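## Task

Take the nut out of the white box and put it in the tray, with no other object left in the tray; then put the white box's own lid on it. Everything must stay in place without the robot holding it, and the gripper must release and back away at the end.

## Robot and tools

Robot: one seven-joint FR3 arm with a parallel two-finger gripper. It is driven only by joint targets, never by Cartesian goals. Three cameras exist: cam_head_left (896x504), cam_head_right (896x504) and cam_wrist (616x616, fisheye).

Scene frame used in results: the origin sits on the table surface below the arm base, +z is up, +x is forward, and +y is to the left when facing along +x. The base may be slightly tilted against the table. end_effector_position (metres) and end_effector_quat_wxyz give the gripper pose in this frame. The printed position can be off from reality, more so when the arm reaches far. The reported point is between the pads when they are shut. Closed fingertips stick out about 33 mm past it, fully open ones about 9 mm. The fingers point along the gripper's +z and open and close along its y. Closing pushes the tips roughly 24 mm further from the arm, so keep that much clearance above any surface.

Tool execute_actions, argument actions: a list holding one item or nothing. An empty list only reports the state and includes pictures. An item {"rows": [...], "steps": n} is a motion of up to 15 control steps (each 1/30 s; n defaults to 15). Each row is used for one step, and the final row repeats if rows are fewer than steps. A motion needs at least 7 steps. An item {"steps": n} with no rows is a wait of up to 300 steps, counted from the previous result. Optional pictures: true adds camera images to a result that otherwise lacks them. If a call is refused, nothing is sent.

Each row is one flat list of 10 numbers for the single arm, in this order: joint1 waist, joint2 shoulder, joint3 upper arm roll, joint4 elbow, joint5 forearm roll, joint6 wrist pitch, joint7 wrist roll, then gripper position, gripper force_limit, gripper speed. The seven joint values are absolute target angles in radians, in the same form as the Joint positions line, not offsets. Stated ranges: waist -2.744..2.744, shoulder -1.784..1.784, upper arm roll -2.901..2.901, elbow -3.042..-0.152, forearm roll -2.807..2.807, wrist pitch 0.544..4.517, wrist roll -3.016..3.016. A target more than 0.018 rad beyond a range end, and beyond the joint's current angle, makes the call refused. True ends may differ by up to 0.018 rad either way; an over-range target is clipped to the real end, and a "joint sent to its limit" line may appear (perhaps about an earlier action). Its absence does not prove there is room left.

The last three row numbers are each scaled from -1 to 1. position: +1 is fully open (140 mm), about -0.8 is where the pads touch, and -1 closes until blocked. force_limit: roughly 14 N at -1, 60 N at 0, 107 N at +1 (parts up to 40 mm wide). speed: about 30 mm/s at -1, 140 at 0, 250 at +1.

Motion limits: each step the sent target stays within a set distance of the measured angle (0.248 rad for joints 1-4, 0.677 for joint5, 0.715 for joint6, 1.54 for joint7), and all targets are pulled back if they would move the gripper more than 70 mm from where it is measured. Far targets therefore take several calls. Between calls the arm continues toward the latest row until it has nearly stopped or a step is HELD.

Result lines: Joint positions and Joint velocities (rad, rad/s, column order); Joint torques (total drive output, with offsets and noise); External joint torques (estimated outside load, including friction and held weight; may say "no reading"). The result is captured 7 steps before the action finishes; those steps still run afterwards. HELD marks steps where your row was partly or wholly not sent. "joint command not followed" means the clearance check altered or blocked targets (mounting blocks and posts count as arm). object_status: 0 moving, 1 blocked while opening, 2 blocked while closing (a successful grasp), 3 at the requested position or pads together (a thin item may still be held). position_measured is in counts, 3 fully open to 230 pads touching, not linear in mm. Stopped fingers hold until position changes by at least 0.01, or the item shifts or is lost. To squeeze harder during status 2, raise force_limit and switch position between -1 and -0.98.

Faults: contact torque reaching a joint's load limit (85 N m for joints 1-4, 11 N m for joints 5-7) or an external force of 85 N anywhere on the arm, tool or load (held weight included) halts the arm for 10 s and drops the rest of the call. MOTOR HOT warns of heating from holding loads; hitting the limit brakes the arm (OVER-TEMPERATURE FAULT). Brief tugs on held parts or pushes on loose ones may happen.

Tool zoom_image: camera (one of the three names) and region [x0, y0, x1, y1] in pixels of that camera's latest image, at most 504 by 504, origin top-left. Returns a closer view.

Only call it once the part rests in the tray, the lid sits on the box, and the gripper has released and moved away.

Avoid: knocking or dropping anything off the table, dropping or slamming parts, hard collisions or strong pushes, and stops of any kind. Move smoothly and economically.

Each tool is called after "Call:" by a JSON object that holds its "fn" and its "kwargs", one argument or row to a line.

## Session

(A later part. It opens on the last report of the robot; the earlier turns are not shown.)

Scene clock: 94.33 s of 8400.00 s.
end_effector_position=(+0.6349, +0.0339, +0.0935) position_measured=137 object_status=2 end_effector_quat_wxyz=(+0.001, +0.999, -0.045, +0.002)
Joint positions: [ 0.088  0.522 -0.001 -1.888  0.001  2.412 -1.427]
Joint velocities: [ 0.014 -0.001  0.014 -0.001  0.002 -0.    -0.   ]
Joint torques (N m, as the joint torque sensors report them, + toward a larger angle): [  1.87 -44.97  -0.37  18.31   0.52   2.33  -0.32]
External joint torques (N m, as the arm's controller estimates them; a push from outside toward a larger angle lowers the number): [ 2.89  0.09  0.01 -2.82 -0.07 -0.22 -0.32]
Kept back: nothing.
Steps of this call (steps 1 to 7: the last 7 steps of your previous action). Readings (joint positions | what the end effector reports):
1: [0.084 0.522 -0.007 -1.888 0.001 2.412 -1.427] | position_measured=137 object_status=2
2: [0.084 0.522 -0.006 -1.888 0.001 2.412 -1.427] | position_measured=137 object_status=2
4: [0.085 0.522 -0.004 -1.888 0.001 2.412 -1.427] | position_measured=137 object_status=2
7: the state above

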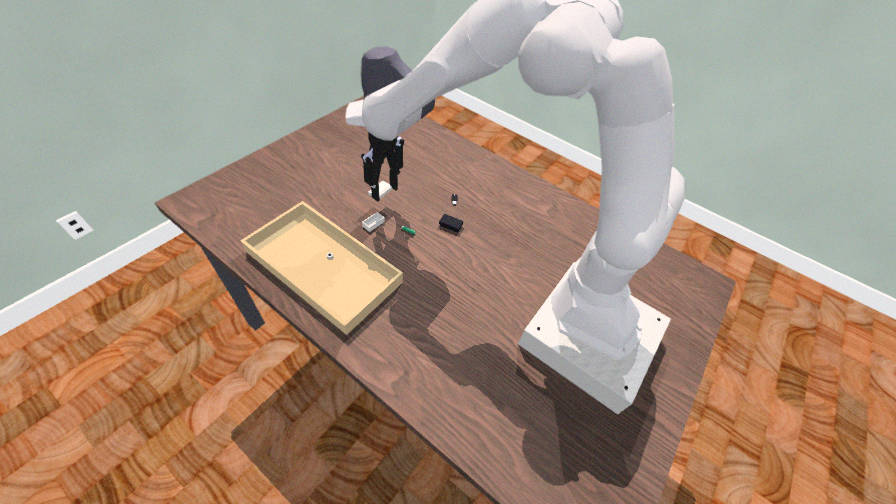

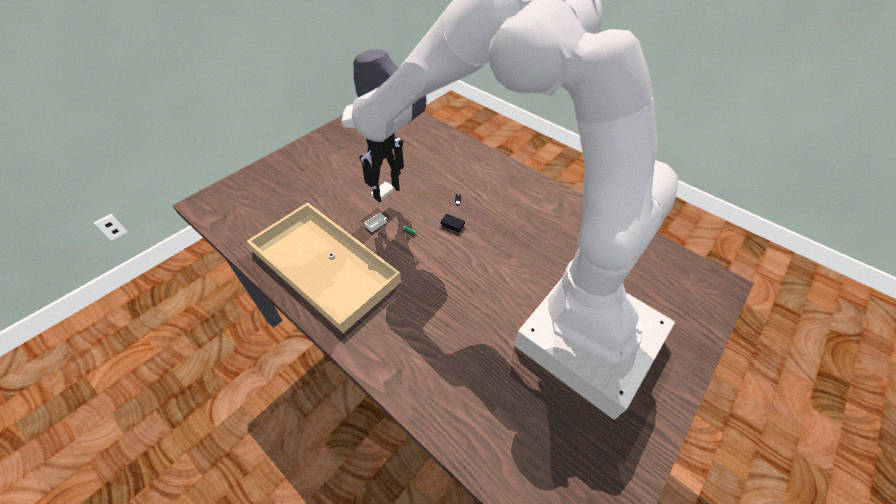

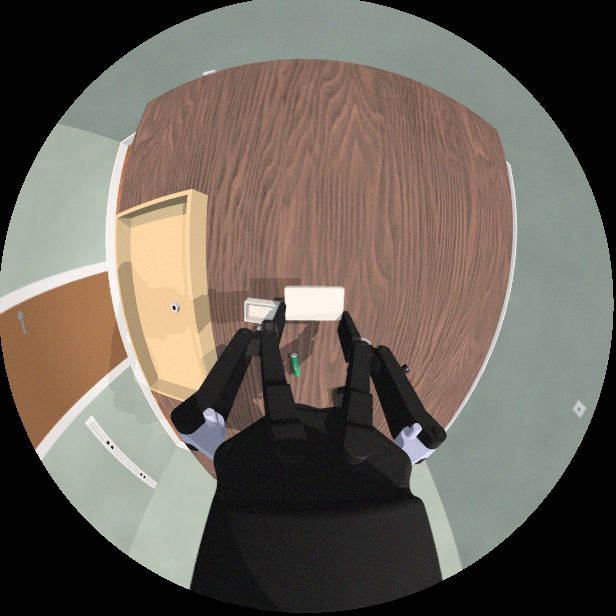

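Call:
{"fn": "execute_actions", "kwargs": {
  "actions": [
    {"rows":[[0.14,0.48,0,-1.95,0,2.44,-1.3,-1,-0.4,-0.3],[0.17,0.45,0,-2.0,0,2.459,-1.25,-1,-0.4,-0.3],[0.2,0.438,0,-2.021,0,2.459,-1.21,-1,-0.4,-0.3]],"steps":15}
  ]
}}

Call:
{"fn": "execute_actions", "kwargs": {
  "actions": [
    {"rows":[[0.2,0.49,0,-2.02,0,2.505,-1.21,-1,-0.4,-0.3]],"steps":15}
  ]
}}

Call:
{"fn": "execute_actions", "kwargs": {
  "actions": []
}}

Call:
{"fn": "zoom_image", "kwargs": {
  "camera": "cam_wrist",
  "region": [230,260,400,370]
}}

Call:
{"fn": "zoom_image", "kwargs": {
  "camera": "cam_head_left",
  "region": [330,170,430,250]
}}

Scene clock: 95.83 s of 8400.00 s.
end_effector_position=(+0.5932, +0.1047, +0.0954) position_measured=137 object_status=2 end_effector_quat_wxyz=(+0.001, +0.999, -0.044, -0.004)
Joint positions: [ 0.2    0.443  0.006 -2.012  0.001  2.446 -1.311]
Joint velocities: [ 0.17  -0.056  0.057 -0.096 -0.001  0.062  0.322]
Joint torques (N m, as the joint torque sensors report them, + toward a larger angle): [ -6.77 -42.91  -6.35  18.17   0.47   3.08   0.13]
External joint torques (N m, as the arm's controller estimates them; a push from outside toward a larger angle lowers the number): [ 2.56 -1.61  1.22 -2.55 -0.27  0.54  0.11]
Steps of this call (steps 1 to 15: the robot went on to your last target; steps 16 to 37: nothing new was sent; steps 38 to 45: the first 8 steps of this action). Readings (joint positions | what the end effector reports):
38: [0.094 0.514 -0.005 -1.902 0.001 2.417 -1.417] | position_measured=137 object_status=2
39: [0.107 0.497 -0.010 -1.929 0.001 2.425 -1.401] | position_measured=137 object_status=2
41: [0.148 0.465 -0.010 -1.979 0.001 2.434 -1.365] | position_measured=137 object_status=2
45: the state above

Scene clock: 96.33 s of 8400.00 s.
end_effector_position=(+0.5874, +0.1010, +0.0669) position_measured=137 object_status=2 end_effector_quat_wxyz=(+0.004, +0.996, -0.085, -0.009)
Joint positions: [ 0.202  0.491  0.001 -2.021  0.001  2.491 -1.232]
Joint velocities: [ 0.001  0.017 -0.     0.001 -0.     0.06   0.062]
Joint torques (N m, as the joint torque sensors report them, + toward a larger angle): [  0.14 -43.54  -0.39  19.45   0.37   3.43   0.03]
External joint torques (N m, as the arm's controller estimates them; a push from outside toward a larger angle lowers the number): [ 0.19  1.89 -0.85 -1.96 -0.15  0.73  0.03]
Steps of this call (steps 1 to 7: the last 7 steps of your previous action; steps 8 to 15: the first 8 steps of this action). Readings (joint positions | what the end effector reports):
8: [0.202 0.445 0.001 -2.017 0.001 2.462 -1.254] | position_measured=137 object_status=2
9: [0.202 0.455 0.001 -2.015 0.001 2.470 -1.250] | position_measured=137 object_status=2
11: [0.202 0.476 0.001 -2.017 0.001 2.481 -1.243] | position_measured=137 object_status=2
15: the state above

Scene clock: 96.57 s of 8400.00 s.
end_effector_position=(+0.5900, +0.1014, +0.0676) position_measured=137 object_status=2 end_effector_quat_wxyz=(+0.002, +0.996, -0.090, -0.005)
Joint positions: [ 0.202  0.491  0.001 -2.021  0.001  2.5   -1.222]
Joint velocities: [ 0.001  0.    -0.    -0.001  0.     0.017  0.029]
Joint torques (N m, as the joint torque sensors report them, + toward a larger angle): [ -0.41 -42.76  -0.41  18.73   0.46   2.93   0.22]
External joint torques (N m, as the arm's controller estimates them; a push from outside toward a larger angle lowers the number): [-0.33  0.02 -0.82 -0.97 -0.05  0.43  0.22]
Kept back: nothing.
Steps of this call (steps 1 to 7: the last 7 steps of your previous action). Readings (joint positions | what the end effector reports):
1: [0.202 0.491 0.001 -2.021 0.001 2.493 -1.230] | position_measured=137 object_status=2
2: [0.202 0.491 0.001 -2.021 0.001 2.495 -1.228] | position_measured=137 object_status=2
4: [0.202 0.491 0.001 -2.021 0.001 2.497 -1.225] | position_measured=137 object_status=2
7: the state above

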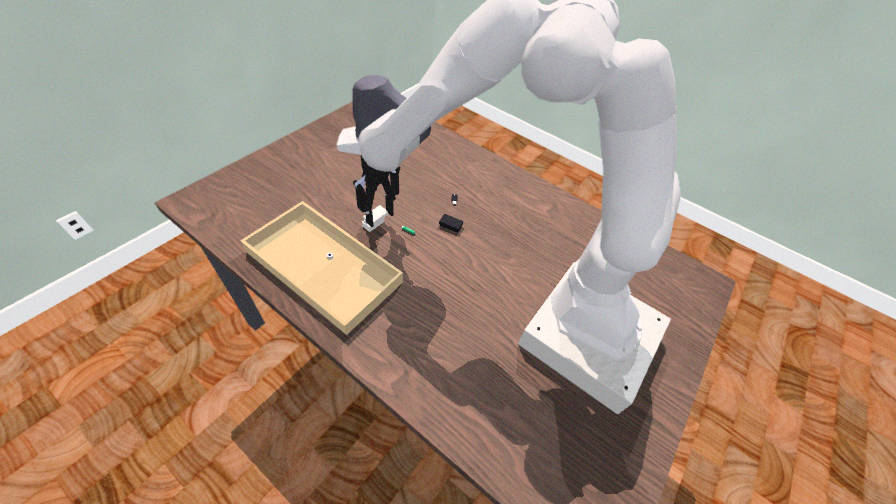

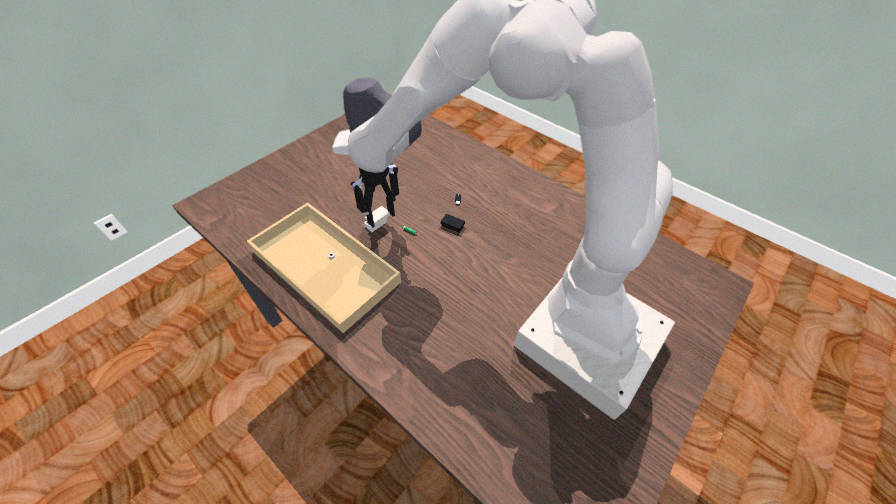

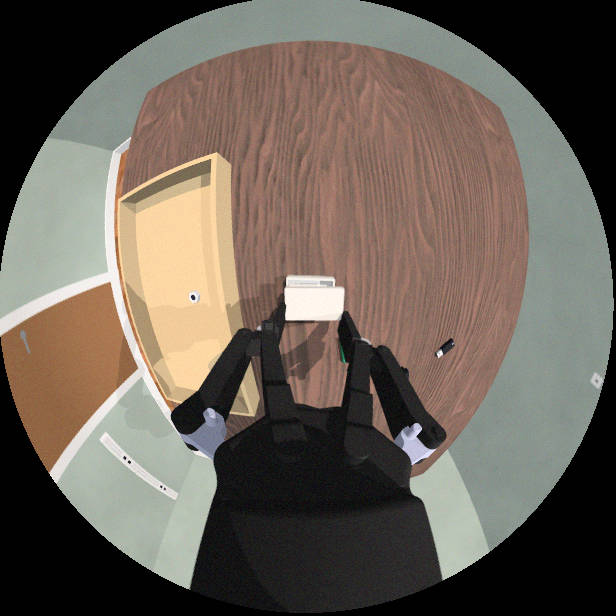

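Region (230, 260, 400, 370) of cam_wrist's 616x616 image, scaled by 2.965, with more detail than that image has; it fills the top 326 rows of this view, and the rest is white.

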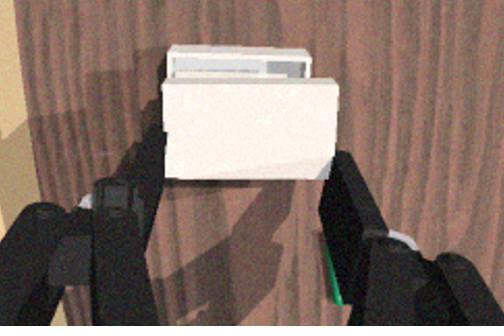

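Region (330, 170, 430, 250) of cam_head_left's 896x504 image, scaled by 5.040, with more detail than that image has; it fills the top 403 rows of this view, and the rest is white.

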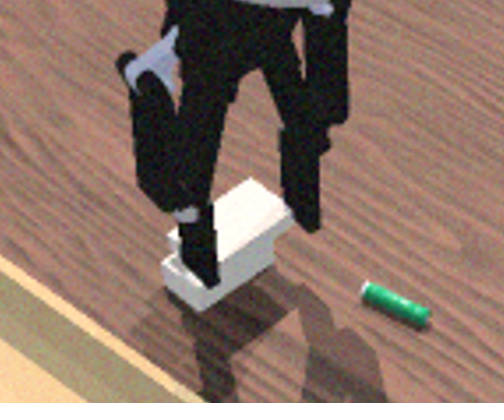

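Call:
{"fn": "execute_actions", "kwargs": {
  "actions": [
    {"rows":[[0.207,0.491,0,-2.0,0,2.52,-1.19,-1,-0.4,-0.3],[0.207,0.491,0,-1.995,0,2.53,-1.19,-1,-0.4,-0.3],[0.207,0.50,0,-1.995,0,2.533,-1.19,-1,-0.4,-0.3],[0.207,0.51,0,-1.995,0,2.533,-1.19,-1,-0.4,-0.3],[0.207,0.52,0,-1.995,0,2.533,-1.19,-1,-0.4,-0.3],[0.207,0.53,0,-1.995,0,2.533,-1.19,-1,-0.4,-0.3]],"steps":15}
  ]
}}

Call:
{"fn": "execute_actions", "kwargs": {
  "actions": [
    {"steps":10}
  ],
  "pictures": true
}}

Call:
{"fn": "zoom_image", "kwargs": {
  "camera": "cam_wrist",
  "region": [230,260,400,370]
}}

Call:
{"fn": "zoom_image", "kwargs": {
  "camera": "cam_head_left",
  "region": [330,170,430,250]
}}

Scene clock: 97.67 s of 8400.00 s.
end_effector_position=(+0.6032, +0.1050, +0.0632) position_measured=137 object_status=2 end_effector_quat_wxyz=(-0.001, +0.995, -0.098, +0.006)
Joint positions: [ 0.204  0.518  0.001 -1.995  0.001  2.525 -1.202]
Joint velocities: [-0.001  0.18  -0.001  0.002  0.     0.024  0.029]
Joint torques (N m, as the joint torque sensors report them, + toward a larger angle): [  1.88 -44.35  -0.54  18.65   0.43   3.37   0.08]
External joint torques (N m, as the arm's controller estimates them; a push from outside toward a larger angle lowers the number): [ 2.11  2.01 -0.84 -1.91 -0.09  0.58  0.08]
Steps of this call (steps 1 to 25: the robot went on to your last target; steps 26 to 33: the first 8 steps of this action). Readings (joint positions | what the end effector reports):
26: [0.202 0.492 0.001 -2.018 0.001 2.504 -1.212] | position_measured=137 object_status=2
27: [0.203 0.493 0.001 -2.012 0.001 2.507 -1.210] | position_measured=137 object_status=2
29: [0.204 0.495 0.001 -2.002 0.001 2.515 -1.207] | position_measured=137 object_status=2
33: the state above

Scene clock: 98.00 s of 8400.00 s.
end_effector_position=(+0.6004, +0.1046, +0.0563) position_measured=137 object_status=2 end_effector_quat_wxyz=(+0.000, +0.995, -0.101, +0.003)
Joint positions: [ 0.204  0.53   0.001 -1.996  0.001  2.529 -1.196]
Joint velocities: [-0.    -0.001  0.     0.001  0.     0.006  0.009]
Joint torques (N m, as the joint torque sensors report them, + toward a larger angle): [  1.72 -42.58  -0.58  18.62   0.38   2.91  -0.06]
External joint torques (N m, as the arm's controller estimates them; a push from outside toward a larger angle lowers the number): [ 1.93  1.26 -0.91 -1.05 -0.12  0.35 -0.06]
Kept back: nothing.
Steps of this call (steps 1 to 7: the last 7 steps of your previous action; steps 8 to 10: the robot went on to your last target). Readings (joint positions | what the end effector reports):
1: [0.204 0.523 0.001 -1.995 0.001 2.526 -1.201] | position_measured=137 object_status=2
2: [0.204 0.527 0.001 -1.996 0.001 2.526 -1.200] | position_measured=137 object_status=2
4: [0.204 0.530 0.001 -1.996 0.001 2.527 -1.199] | position_measured=137 object_status=2
8: [0.204 0.530 0.001 -1.996 0.001 2.529 -1.197] | position_measured=137 object_status=2
10: the state above

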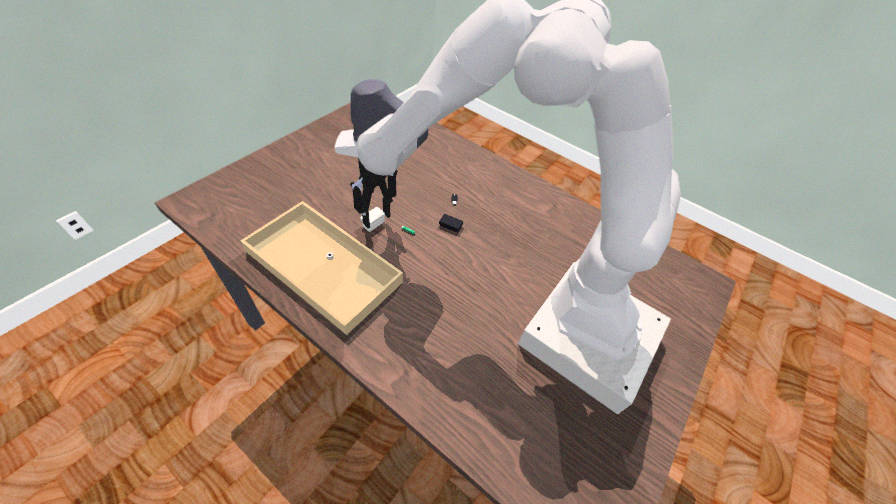

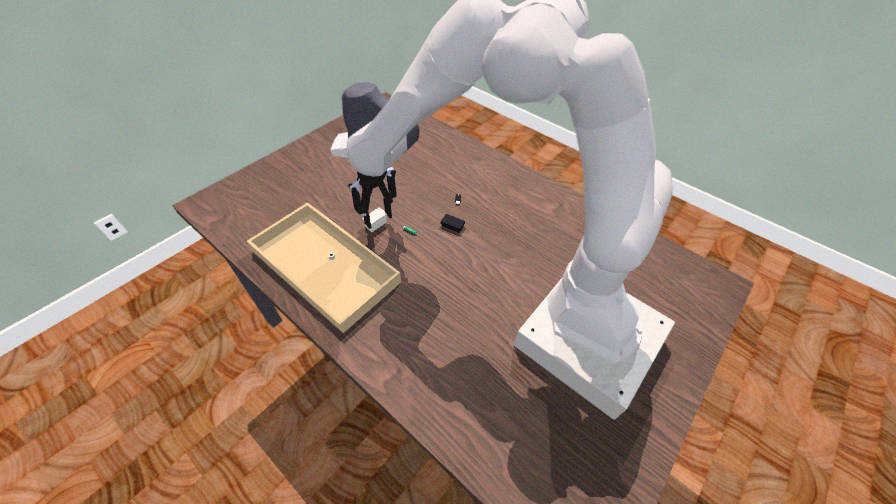

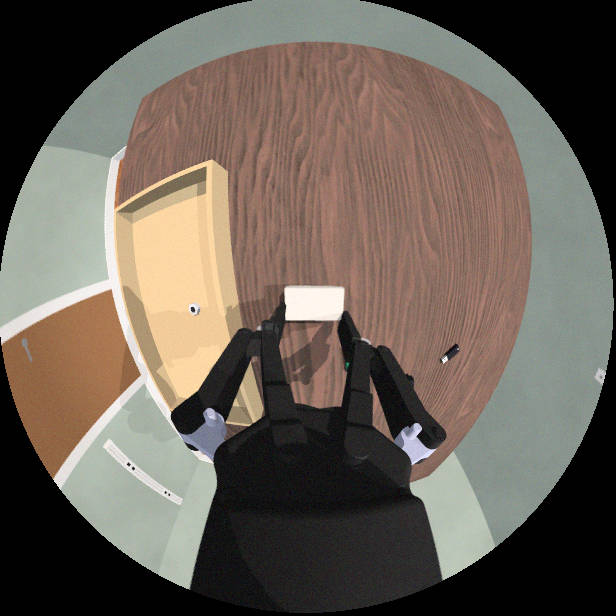

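Region (230, 260, 400, 370) of cam_wrist's 616x616 image, scaled by 2.965, with more detail than that image has; it fills the top 326 rows of this view, and the rest is white.

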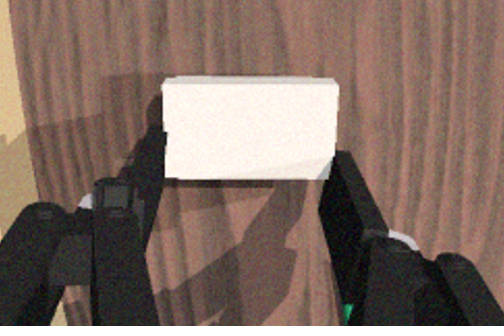

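Region (330, 170, 430, 250) of cam_head_left's 896x504 image, scaled by 5.040, with more detail than that image has; it fills the top 403 rows of this view, and the rest is white.

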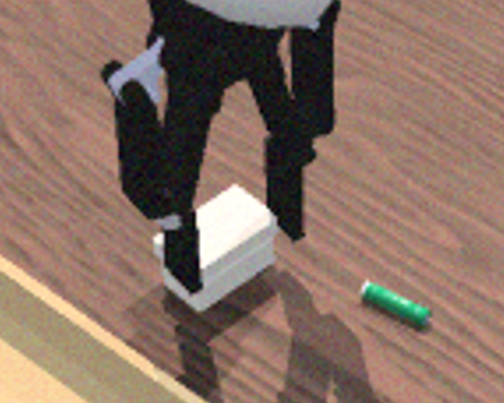

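Call:
{"fn": "execute_actions", "kwargs": {
  "actions": [
    {"rows":[[0.21,0.533,0,-1.993,0,2.54,-1.19,-1,-0.4,-0.3],[0.21,0.536,0,-1.993,0,2.545,-1.19,-1,-0.4,-0.3],[0.21,0.539,0,-1.993,0,2.545,-1.19,-1,-0.4,-0.3],[0.21,0.542,0,-1.993,0,2.545,-1.19,-1,-0.4,-0.3],[0.21,0.545,0,-1.993,0,2.545,-1.19,-1,-0.4,-0.3],[0.21,0.548,0,-1.993,0,2.545,-1.19,-1,-0.4,-0.3]],"steps":15}
  ]
}}

Call:
{"fn": "execute_actions", "kwargs": {
  "actions": [
    {"steps":10}
  ],
  "pictures": true
}}

Call:
{"fn": "zoom_image", "kwargs": {
  "camera": "cam_head_left",
  "region": [340,190,410,250]
}}

Call:
{"fn": "zoom_image", "kwargs": {
  "camera": "cam_head_right",
  "region": [340,190,410,250]
}}

Scene clock: 98.73 s of 8400.00 s.
end_effector_position=(+0.6011, +0.1061, +0.0515) position_measured=137 object_status=2 end_effector_quat_wxyz=(+0.000, +0.995, -0.101, +0.004)
Joint positions: [ 0.207  0.541  0.    -1.993  0.001  2.54  -1.193]
Joint velocities: [ 0.    -0.008 -0.002  0.035  0.001  0.016  0.005]
Joint torques (N m, as the joint torque sensors report them, + toward a larger angle): [  2.28 -38.58  -0.05  16.95   0.39   3.01   0.02]
External joint torques (N m, as the arm's controller estimates them; a push from outside toward a larger angle lowers the number): [ 1.85  7.57 -0.75 -3.59 -0.1  -0.03  0.05]
Steps of this call (steps 1 to 14: the robot went on to your last target; steps 15 to 22: the first 8 steps of this action). Readings (joint positions | what the end effector reports):
15: [0.205 0.530 0.001 -1.995 0.001 2.531 -1.194] | position_measured=137 object_status=2
16: [0.205 0.531 0.001 -1.995 0.001 2.533 -1.194] | position_measured=137 object_status=2
18: [0.207 0.534 0.001 -1.994 0.001 2.537 -1.194] | position_measured=137 object_status=2
22: the state above

Scene clock: 99.07 s of 8400.00 s.
end_effector_position=(+0.6019, +0.1062, +0.0516) position_measured=137 object_status=2 end_effector_quat_wxyz=(-0.000, +0.995, -0.102, +0.005)
Joint positions: [ 0.207  0.541  0.    -1.993  0.001  2.542 -1.193]
Joint velocities: [-0.001 -0.001 -0.001  0.    -0.001  0.001  0.001]
Joint torques (N m, as the joint torque sensors report them, + toward a larger angle): [  1.72 -39.13  -0.51  17.84   0.42   3.07   0.16]
External joint torques (N m, as the arm's controller estimates them; a push from outside toward a larger angle lowers the number): [ 2.07  4.85 -0.72 -1.67 -0.07  0.51  0.16]
Kept back: nothing.
Steps of this call (steps 1 to 7: the last 7 steps of your previous action; steps 8 to 10: the robot went on to your last target). Readings (joint positions | what the end effector reports):
1: [0.207 0.541 0.000 -1.993 0.001 2.541 -1.193] | position_measured=137 object_status=2
2: [0.207 0.541 0.000 -1.993 0.001 2.542 -1.193] | position_measured=137 object_status=2
4: [0.207 0.541 0.000 -1.993 0.001 2.542 -1.193] | position_measured=137 object_status=2
8: [0.207 0.541 0.000 -1.993 0.001 2.542 -1.193] | position_measured=137 object_status=2
10: the state above

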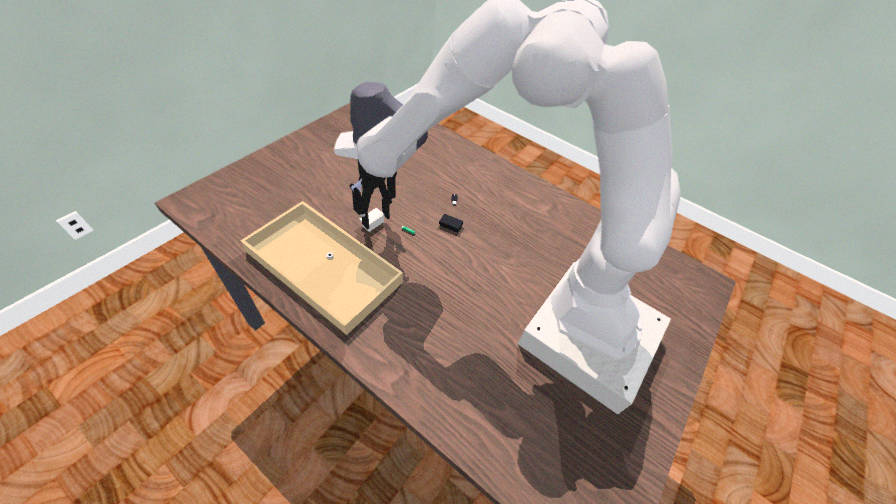

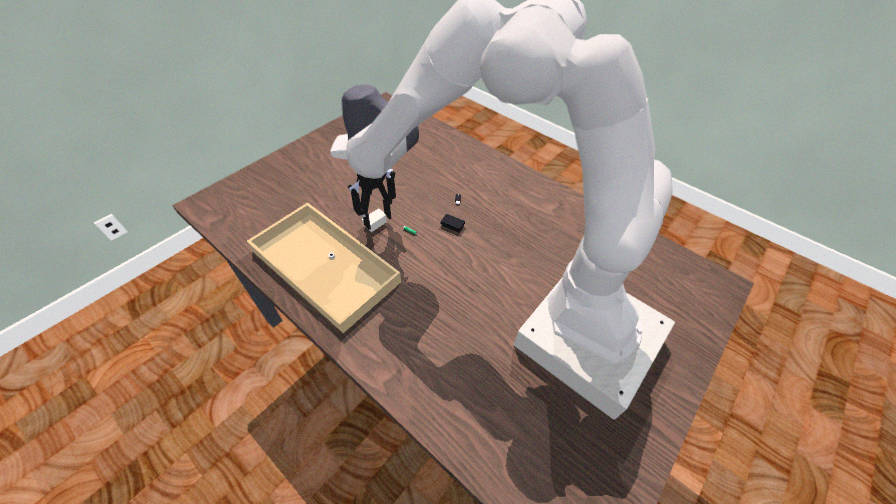

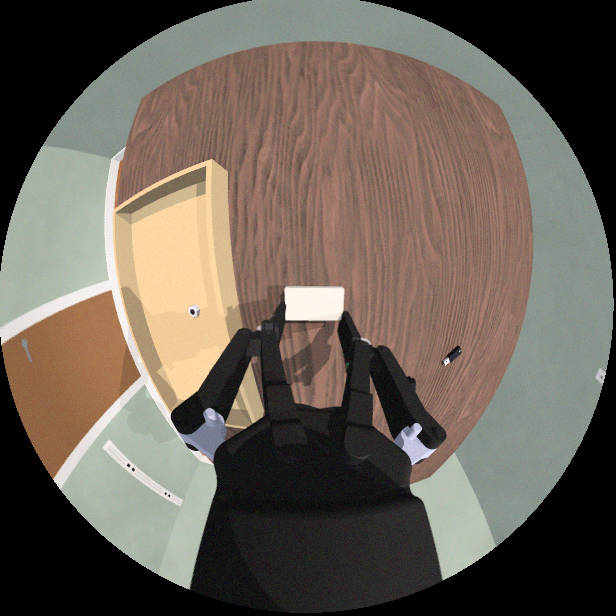

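Region (340, 190, 410, 250) of cam_head_left's 896x504 image, scaled by 7.200, with more detail than that image has; it fills the top 432 rows of this view, and the rest is white.

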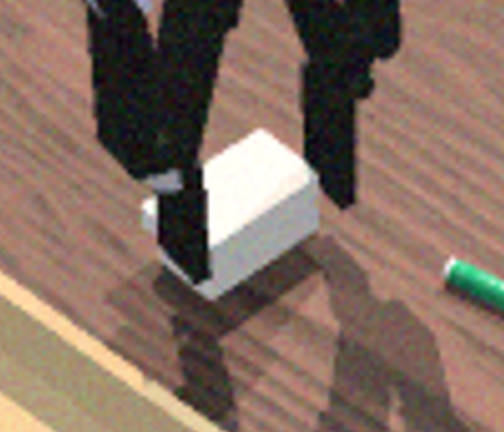

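Region (340, 190, 410, 250) of cam_head_right's 896x504 image, scaled by 7.200, with more detail than that image has; it fills the top 432 rows of this view, and the rest is white.

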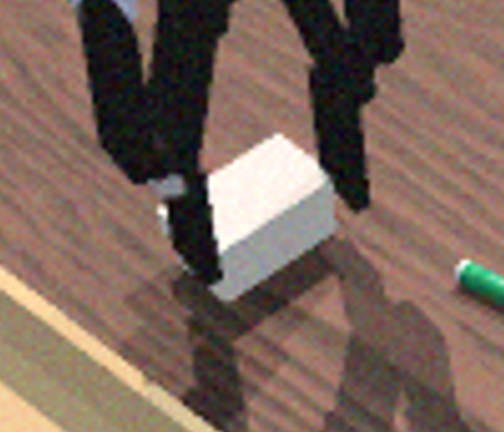

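Call:
{"fn": "execute_actions", "kwargs": {
  "actions": [
    {"rows":[[0.207,0.541,0,-1.993,0,2.542,-1.193,0.2,-0.4,-0.4],[0.207,0.541,0,-1.993,0,2.542,-1.193,0.2,-0.4,-0.4],[0.207,0.541,0,-1.993,0,2.542,-1.193,0.2,-0.4,-0.4],[0.207,0.541,0,-1.993,0,2.542,-1.193,0.2,-0.4,-0.4],[0.207,0.541,0,-1.993,0,2.542,-1.193,0.2,-0.4,-0.4],[0.207,0.541,0,-1.993,0,2.542,-1.193,0.2,-0.4,-0.4],[0.207,0.541,0,-1.993,0,2.542,-1.193,0.2,-0.4,-0.4],[0.207,0.42,0,-1.993,0,2.45,-1.193,0.2,-0.4,-0.4]],"steps":15}
  ]
}}

Call:
{"fn": "execute_actions", "kwargs": {
  "actions": [
    {"steps":15}
  ],
  "pictures": true
}}

Call:
{"fn": "zoom_image", "kwargs": {
  "camera": "cam_head_left",
  "region": [340,190,410,250]
}}

Call:
{"fn": "zoom_image", "kwargs": {
  "camera": "cam_wrist",
  "region": [250,240,380,340]
}}

Scene clock: 99.77 s of 8400.00 s.
end_effector_position=(+0.5980, +0.1055, +0.0553) position_measured=104 object_status=0 end_effector_quat_wxyz=(+0.001, +0.995, -0.102, +0.001)
Joint positions: [ 0.207  0.53   0.    -1.998  0.001  2.527 -1.193]
Joint velocities: [ 0.001 -0.659  0.001 -0.297  0.    -0.61  -0.002]
Joint torques (N m, as the joint torque sensors report them, + toward a larger angle): [  0.83 -77.89  -0.06  36.85   0.36   5.88  -0.04]
External joint torques (N m, as the arm's controller estimates them; a push from outside toward a larger angle lowers the number): [ 0.36  1.61 -1.19 -3.14 -0.2  -0.37 -0.04]
Steps of this call (steps 1 to 13: the robot went on to your last target; steps 14 to 21: the first 8 steps of this action). Readings (joint positions | what the end effector reports):
14: [0.207 0.541 0.000 -1.993 0.001 2.542 -1.193] | position_measured=137 object_status=0
15: [0.207 0.541 0.000 -1.993 0.001 2.542 -1.193] | position_measured=137 object_status=0
17: [0.207 0.541 0.000 -1.993 0.001 2.542 -1.193] | position_measured=122 object_status=0
21: the state above

Scene clock: 100.27 s of 8400.00 s.
end_effector_position=(+0.6150, +0.1087, +0.1196) position_measured=104 object_status=3 end_effector_quat_wxyz=(-0.005, +0.995, -0.102, +0.023)
Joint positions: [ 0.207  0.419  0.    -1.991  0.001  2.457 -1.193]
Joint velocities: [-0.     0.003  0.001 -0.003 -0.001 -0.029  0.001]
Joint torques (N m, as the joint torque sensors report them, + toward a larger angle): [  0.71 -41.88  -0.34  19.59   0.55   2.55  -0.09]
External joint torques (N m, as the arm's controller estimates them; a push from outside toward a larger angle lowers the number): [ 0.87  0.76 -0.61 -1.79 -0.02 -0.14 -0.09]
Kept back: nothing.
Steps of this call (steps 1 to 7: the last 7 steps of your previous action; steps 8 to 15: the robot went on to your last target). Readings (joint positions | what the end effector reports):
1: [0.207 0.504 0.000 -2.003 0.001 2.510 -1.193] | position_measured=104 object_status=0
2: [0.207 0.478 0.000 -2.002 0.001 2.499 -1.193] | position_measured=104 object_status=0
4: [0.207 0.437 0.000 -1.993 0.001 2.486 -1.193] | position_measured=104 object_status=0
8: [0.207 0.415 0.000 -1.988 0.001 2.471 -1.193] | position_measured=104 object_status=3
15: the state above

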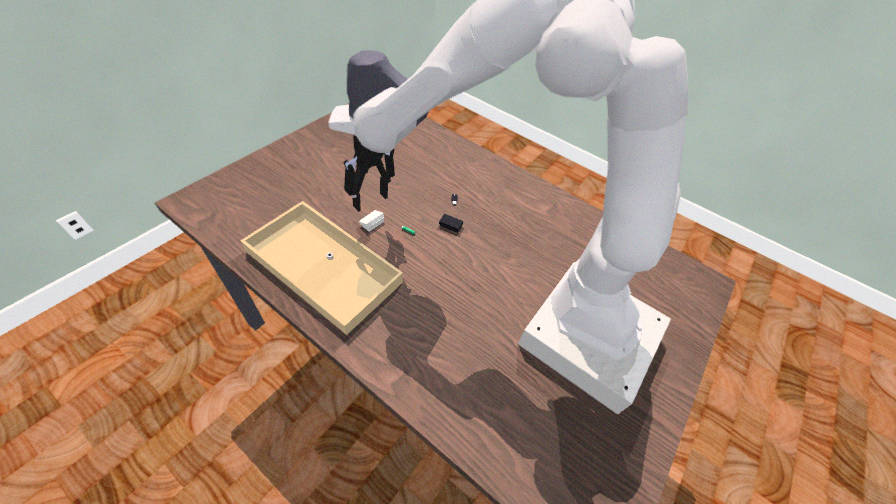

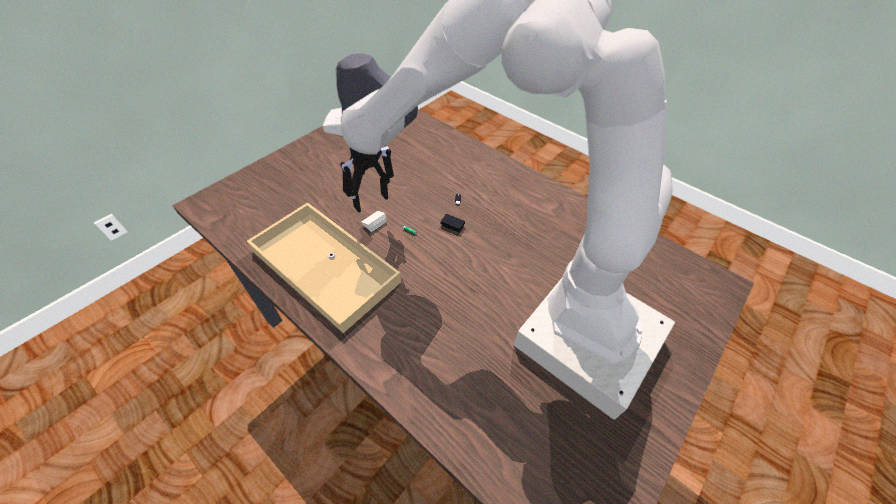

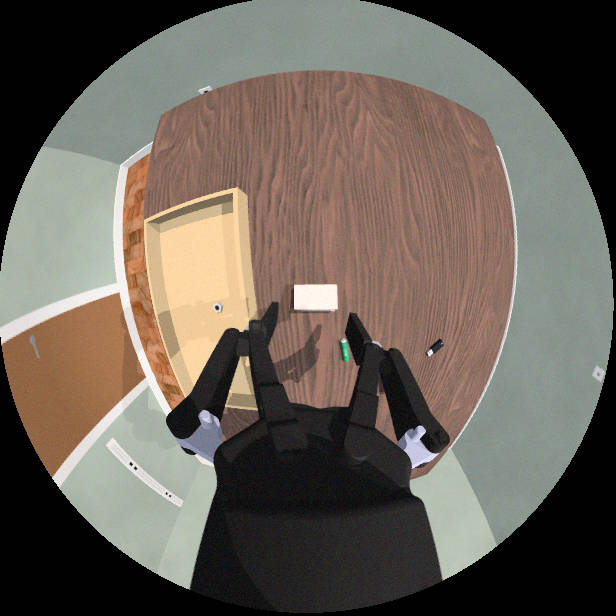

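Region (340, 190, 410, 250) of cam_head_left's 896x504 image, scaled by 7.200, with more detail than that image has; it fills the top 432 rows of this view, and the rest is white.

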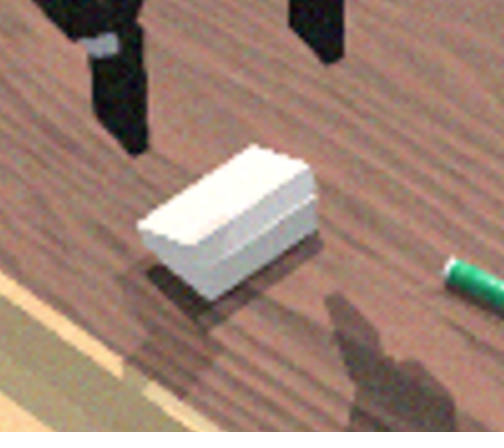

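Region (250, 240, 380, 340) of cam_wrist's 616x616 image, scaled by 3.877, with more detail than that image has; it fills the top 388 rows of this view, and the rest is white.

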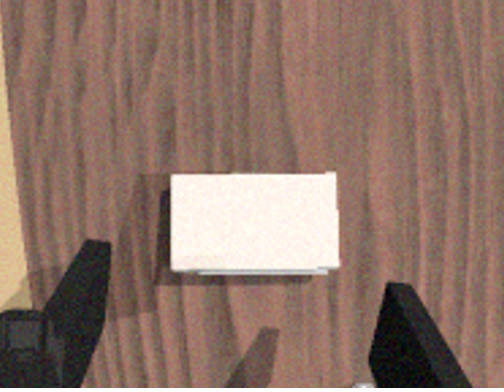

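Call:
{"fn": "execute_actions", "kwargs": {
  "actions": [
    {"rows":[[0.207,0.46,0,-1.993,0,2.51,-1.193,0.2,-0.4,-0.4],[0.207,0.49,0,-1.993,0,2.53,-1.193,0.2,-0.4,-0.4],[0.207,0.51,0,-1.993,0,2.545,-1.193,0.2,-0.4,-0.4],[0.207,0.52,0,-1.993,0,2.545,-1.193,0.2,-0.4,-0.4],[0.207,0.53,0,-1.993,0,2.545,-1.193,0.2,-0.4,-0.4],[0.207,0.54,0,-1.993,0,2.545,-1.193,0.2,-0.4,-0.4]],"steps":15}
  ]
}}

Call:
{"fn": "execute_actions", "kwargs": {
  "actions": [
    {"rows":[[0.207,0.54,0,-1.993,0,2.545,-1.193,0.2,-0.4,-0.4],[0.207,0.54,0,-1.993,0,2.545,-1.193,0.2,-0.4,-0.4],[0.207,0.54,0,-1.993,0,2.545,-1.193,-1,-0.4,-0.3]],"steps":15}
  ]
}}

Call:
{"fn": "execute_actions", "kwargs": {
  "actions": [
    {"steps":8}
  ],
  "pictures": true
}}

Call:
{"fn": "zoom_image", "kwargs": {
  "camera": "cam_wrist",
  "region": [250,260,380,350]
}}

Scene clock: 101.17 s of 8400.00 s.
end_effector_position=(+0.5973, +0.1054, +0.0545) position_measured=104 object_status=3 end_effector_quat_wxyz=(+0.002, +0.995, -0.102, -0.002)
Joint positions: [ 0.207  0.532  0.    -1.994  0.001  2.521 -1.193]
Joint velocities: [-0.001  0.252  0.    -0.055 -0.     0.097  0.001]
Joint torques (N m, as the joint torque sensors report them, + toward a larger angle): [ -0.01 -50.31  -0.04  22.65   0.4    3.93  -0.01]
External joint torques (N m, as the arm's controller estimates them; a push from outside toward a larger angle lowers the number): [ 0.18  2.98 -0.44 -2.01 -0.15  0.55 -0.01]
Steps of this call (steps 1 to 15: the robot went on to your last target; steps 16 to 19: nothing new was sent; steps 20 to 27: the first 8 steps of this action). Readings (joint positions | what the end effector reports):
20: [0.207 0.423 0.000 -1.990 0.001 2.461 -1.193] | position_measured=104 object_status=3
21: [0.207 0.435 0.000 -1.987 0.001 2.474 -1.193] | position_measured=104 object_status=3
23: [0.207 0.472 0.000 -1.987 0.001 2.498 -1.193] | position_measured=104 object_status=3
27: the state above

Scene clock: 101.67 s of 8400.00 s.
end_effector_position=(+0.6005, +0.1059, +0.0509) position_measured=131 object_status=0 end_effector_quat_wxyz=(+0.000, +0.995, -0.102, +0.004)
Joint positions: [ 0.207  0.541  0.    -1.995  0.001  2.541 -1.193]
Joint velocities: [-0.    -0.019  0.     0.008 -0.001  0.011 -0.001]
Joint torques (N m, as the joint torque sensors report them, + toward a larger angle): [  0.56 -44.8   -0.05  18.76   0.42   2.87  -0.05]
External joint torques (N m, as the arm's controller estimates them; a push from outside toward a larger angle lowers the number): [ 0.8   0.19 -0.33 -1.42 -0.09  0.18 -0.05]
Steps of this call (steps 1 to 7: the last 7 steps of your previous action; steps 8 to 15: the first 8 steps of this action). Readings (joint positions | what the end effector reports):
8: [0.207 0.542 0.000 -1.995 0.001 2.537 -1.193] | position_measured=104 object_status=3
9: [0.207 0.542 0.000 -1.995 0.001 2.538 -1.193] | position_measured=104 object_status=3
11: [0.207 0.541 0.000 -1.995 0.001 2.540 -1.193] | position_measured=108 object_status=0
15: the state above

Scene clock: 101.93 s of 8400.00 s.
end_effector_position=(+0.6016, +0.1061, +0.0519) position_measured=145 object_status=2 end_effector_quat_wxyz=(-0.000, +0.995, -0.102, +0.005)
Joint positions: [ 0.207  0.54   0.    -1.994  0.001  2.543 -1.193]
Joint velocities: [ 0.    -0.    -0.001  0.002  0.001  0.001  0.001]
Joint torques (N m, as the joint torque sensors report them, + toward a larger angle): [  0.63 -43.26  -0.13  18.36   0.53   2.91  -0.04]
External joint torques (N m, as the arm's controller estimates them; a push from outside toward a larger angle lowers the number): [ 0.73  0.56 -0.55 -1.13  0.04  0.35 -0.04]
Kept back: nothing.
Steps of this call (steps 1 to 7: the last 7 steps of your previous action; step 8: the robot went on to your last target). Readings (joint positions | what the end effector reports):
1: [0.207 0.540 0.000 -1.994 0.001 2.542 -1.193] | position_measured=137 object_status=0
2: [0.207 0.540 0.000 -1.994 0.001 2.542 -1.193] | position_measured=142 object_status=0
4: [0.207 0.540 0.000 -1.994 0.001 2.542 -1.193] | position_measured=145 object_status=0
8: the state above

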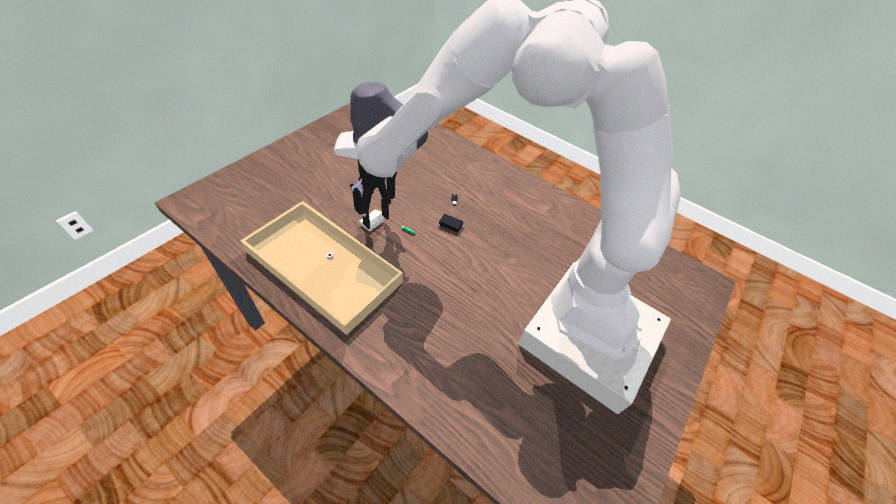

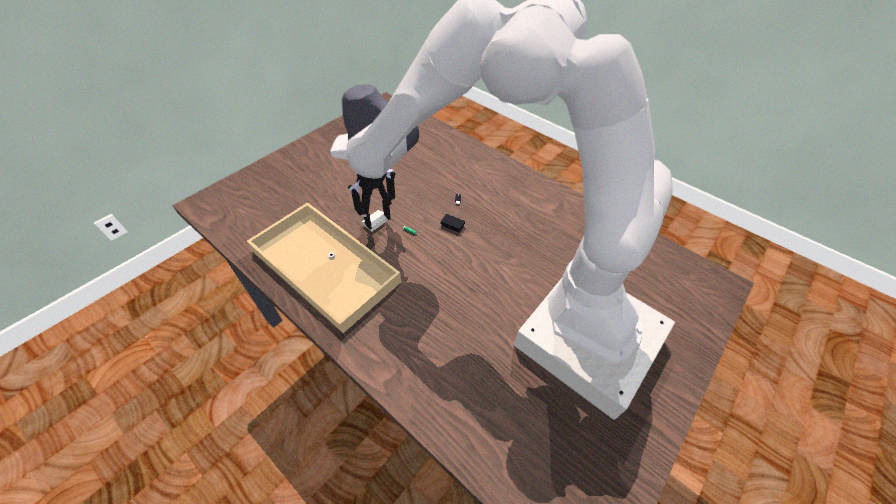

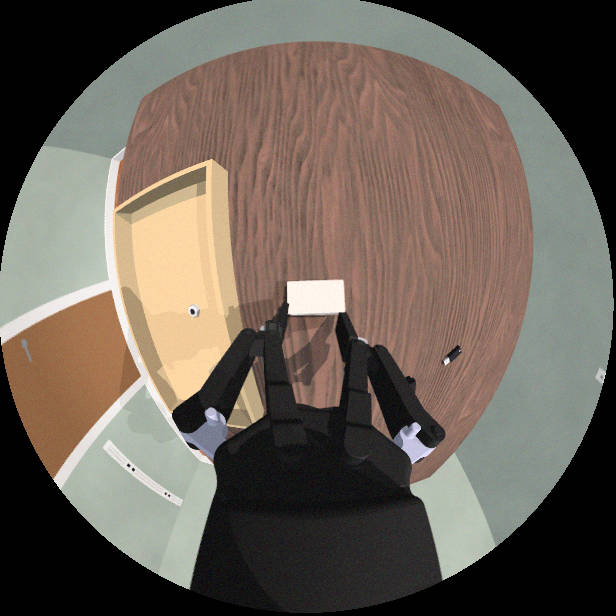

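Region (250, 260, 380, 350) of cam_wrist's 616x616 image, scaled by 3.877, with more detail than that image has; it fills the top 349 rows of this view, and the rest is white.

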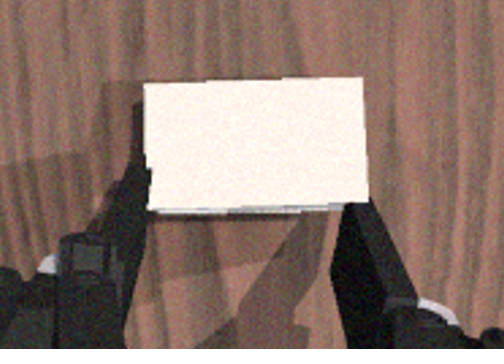

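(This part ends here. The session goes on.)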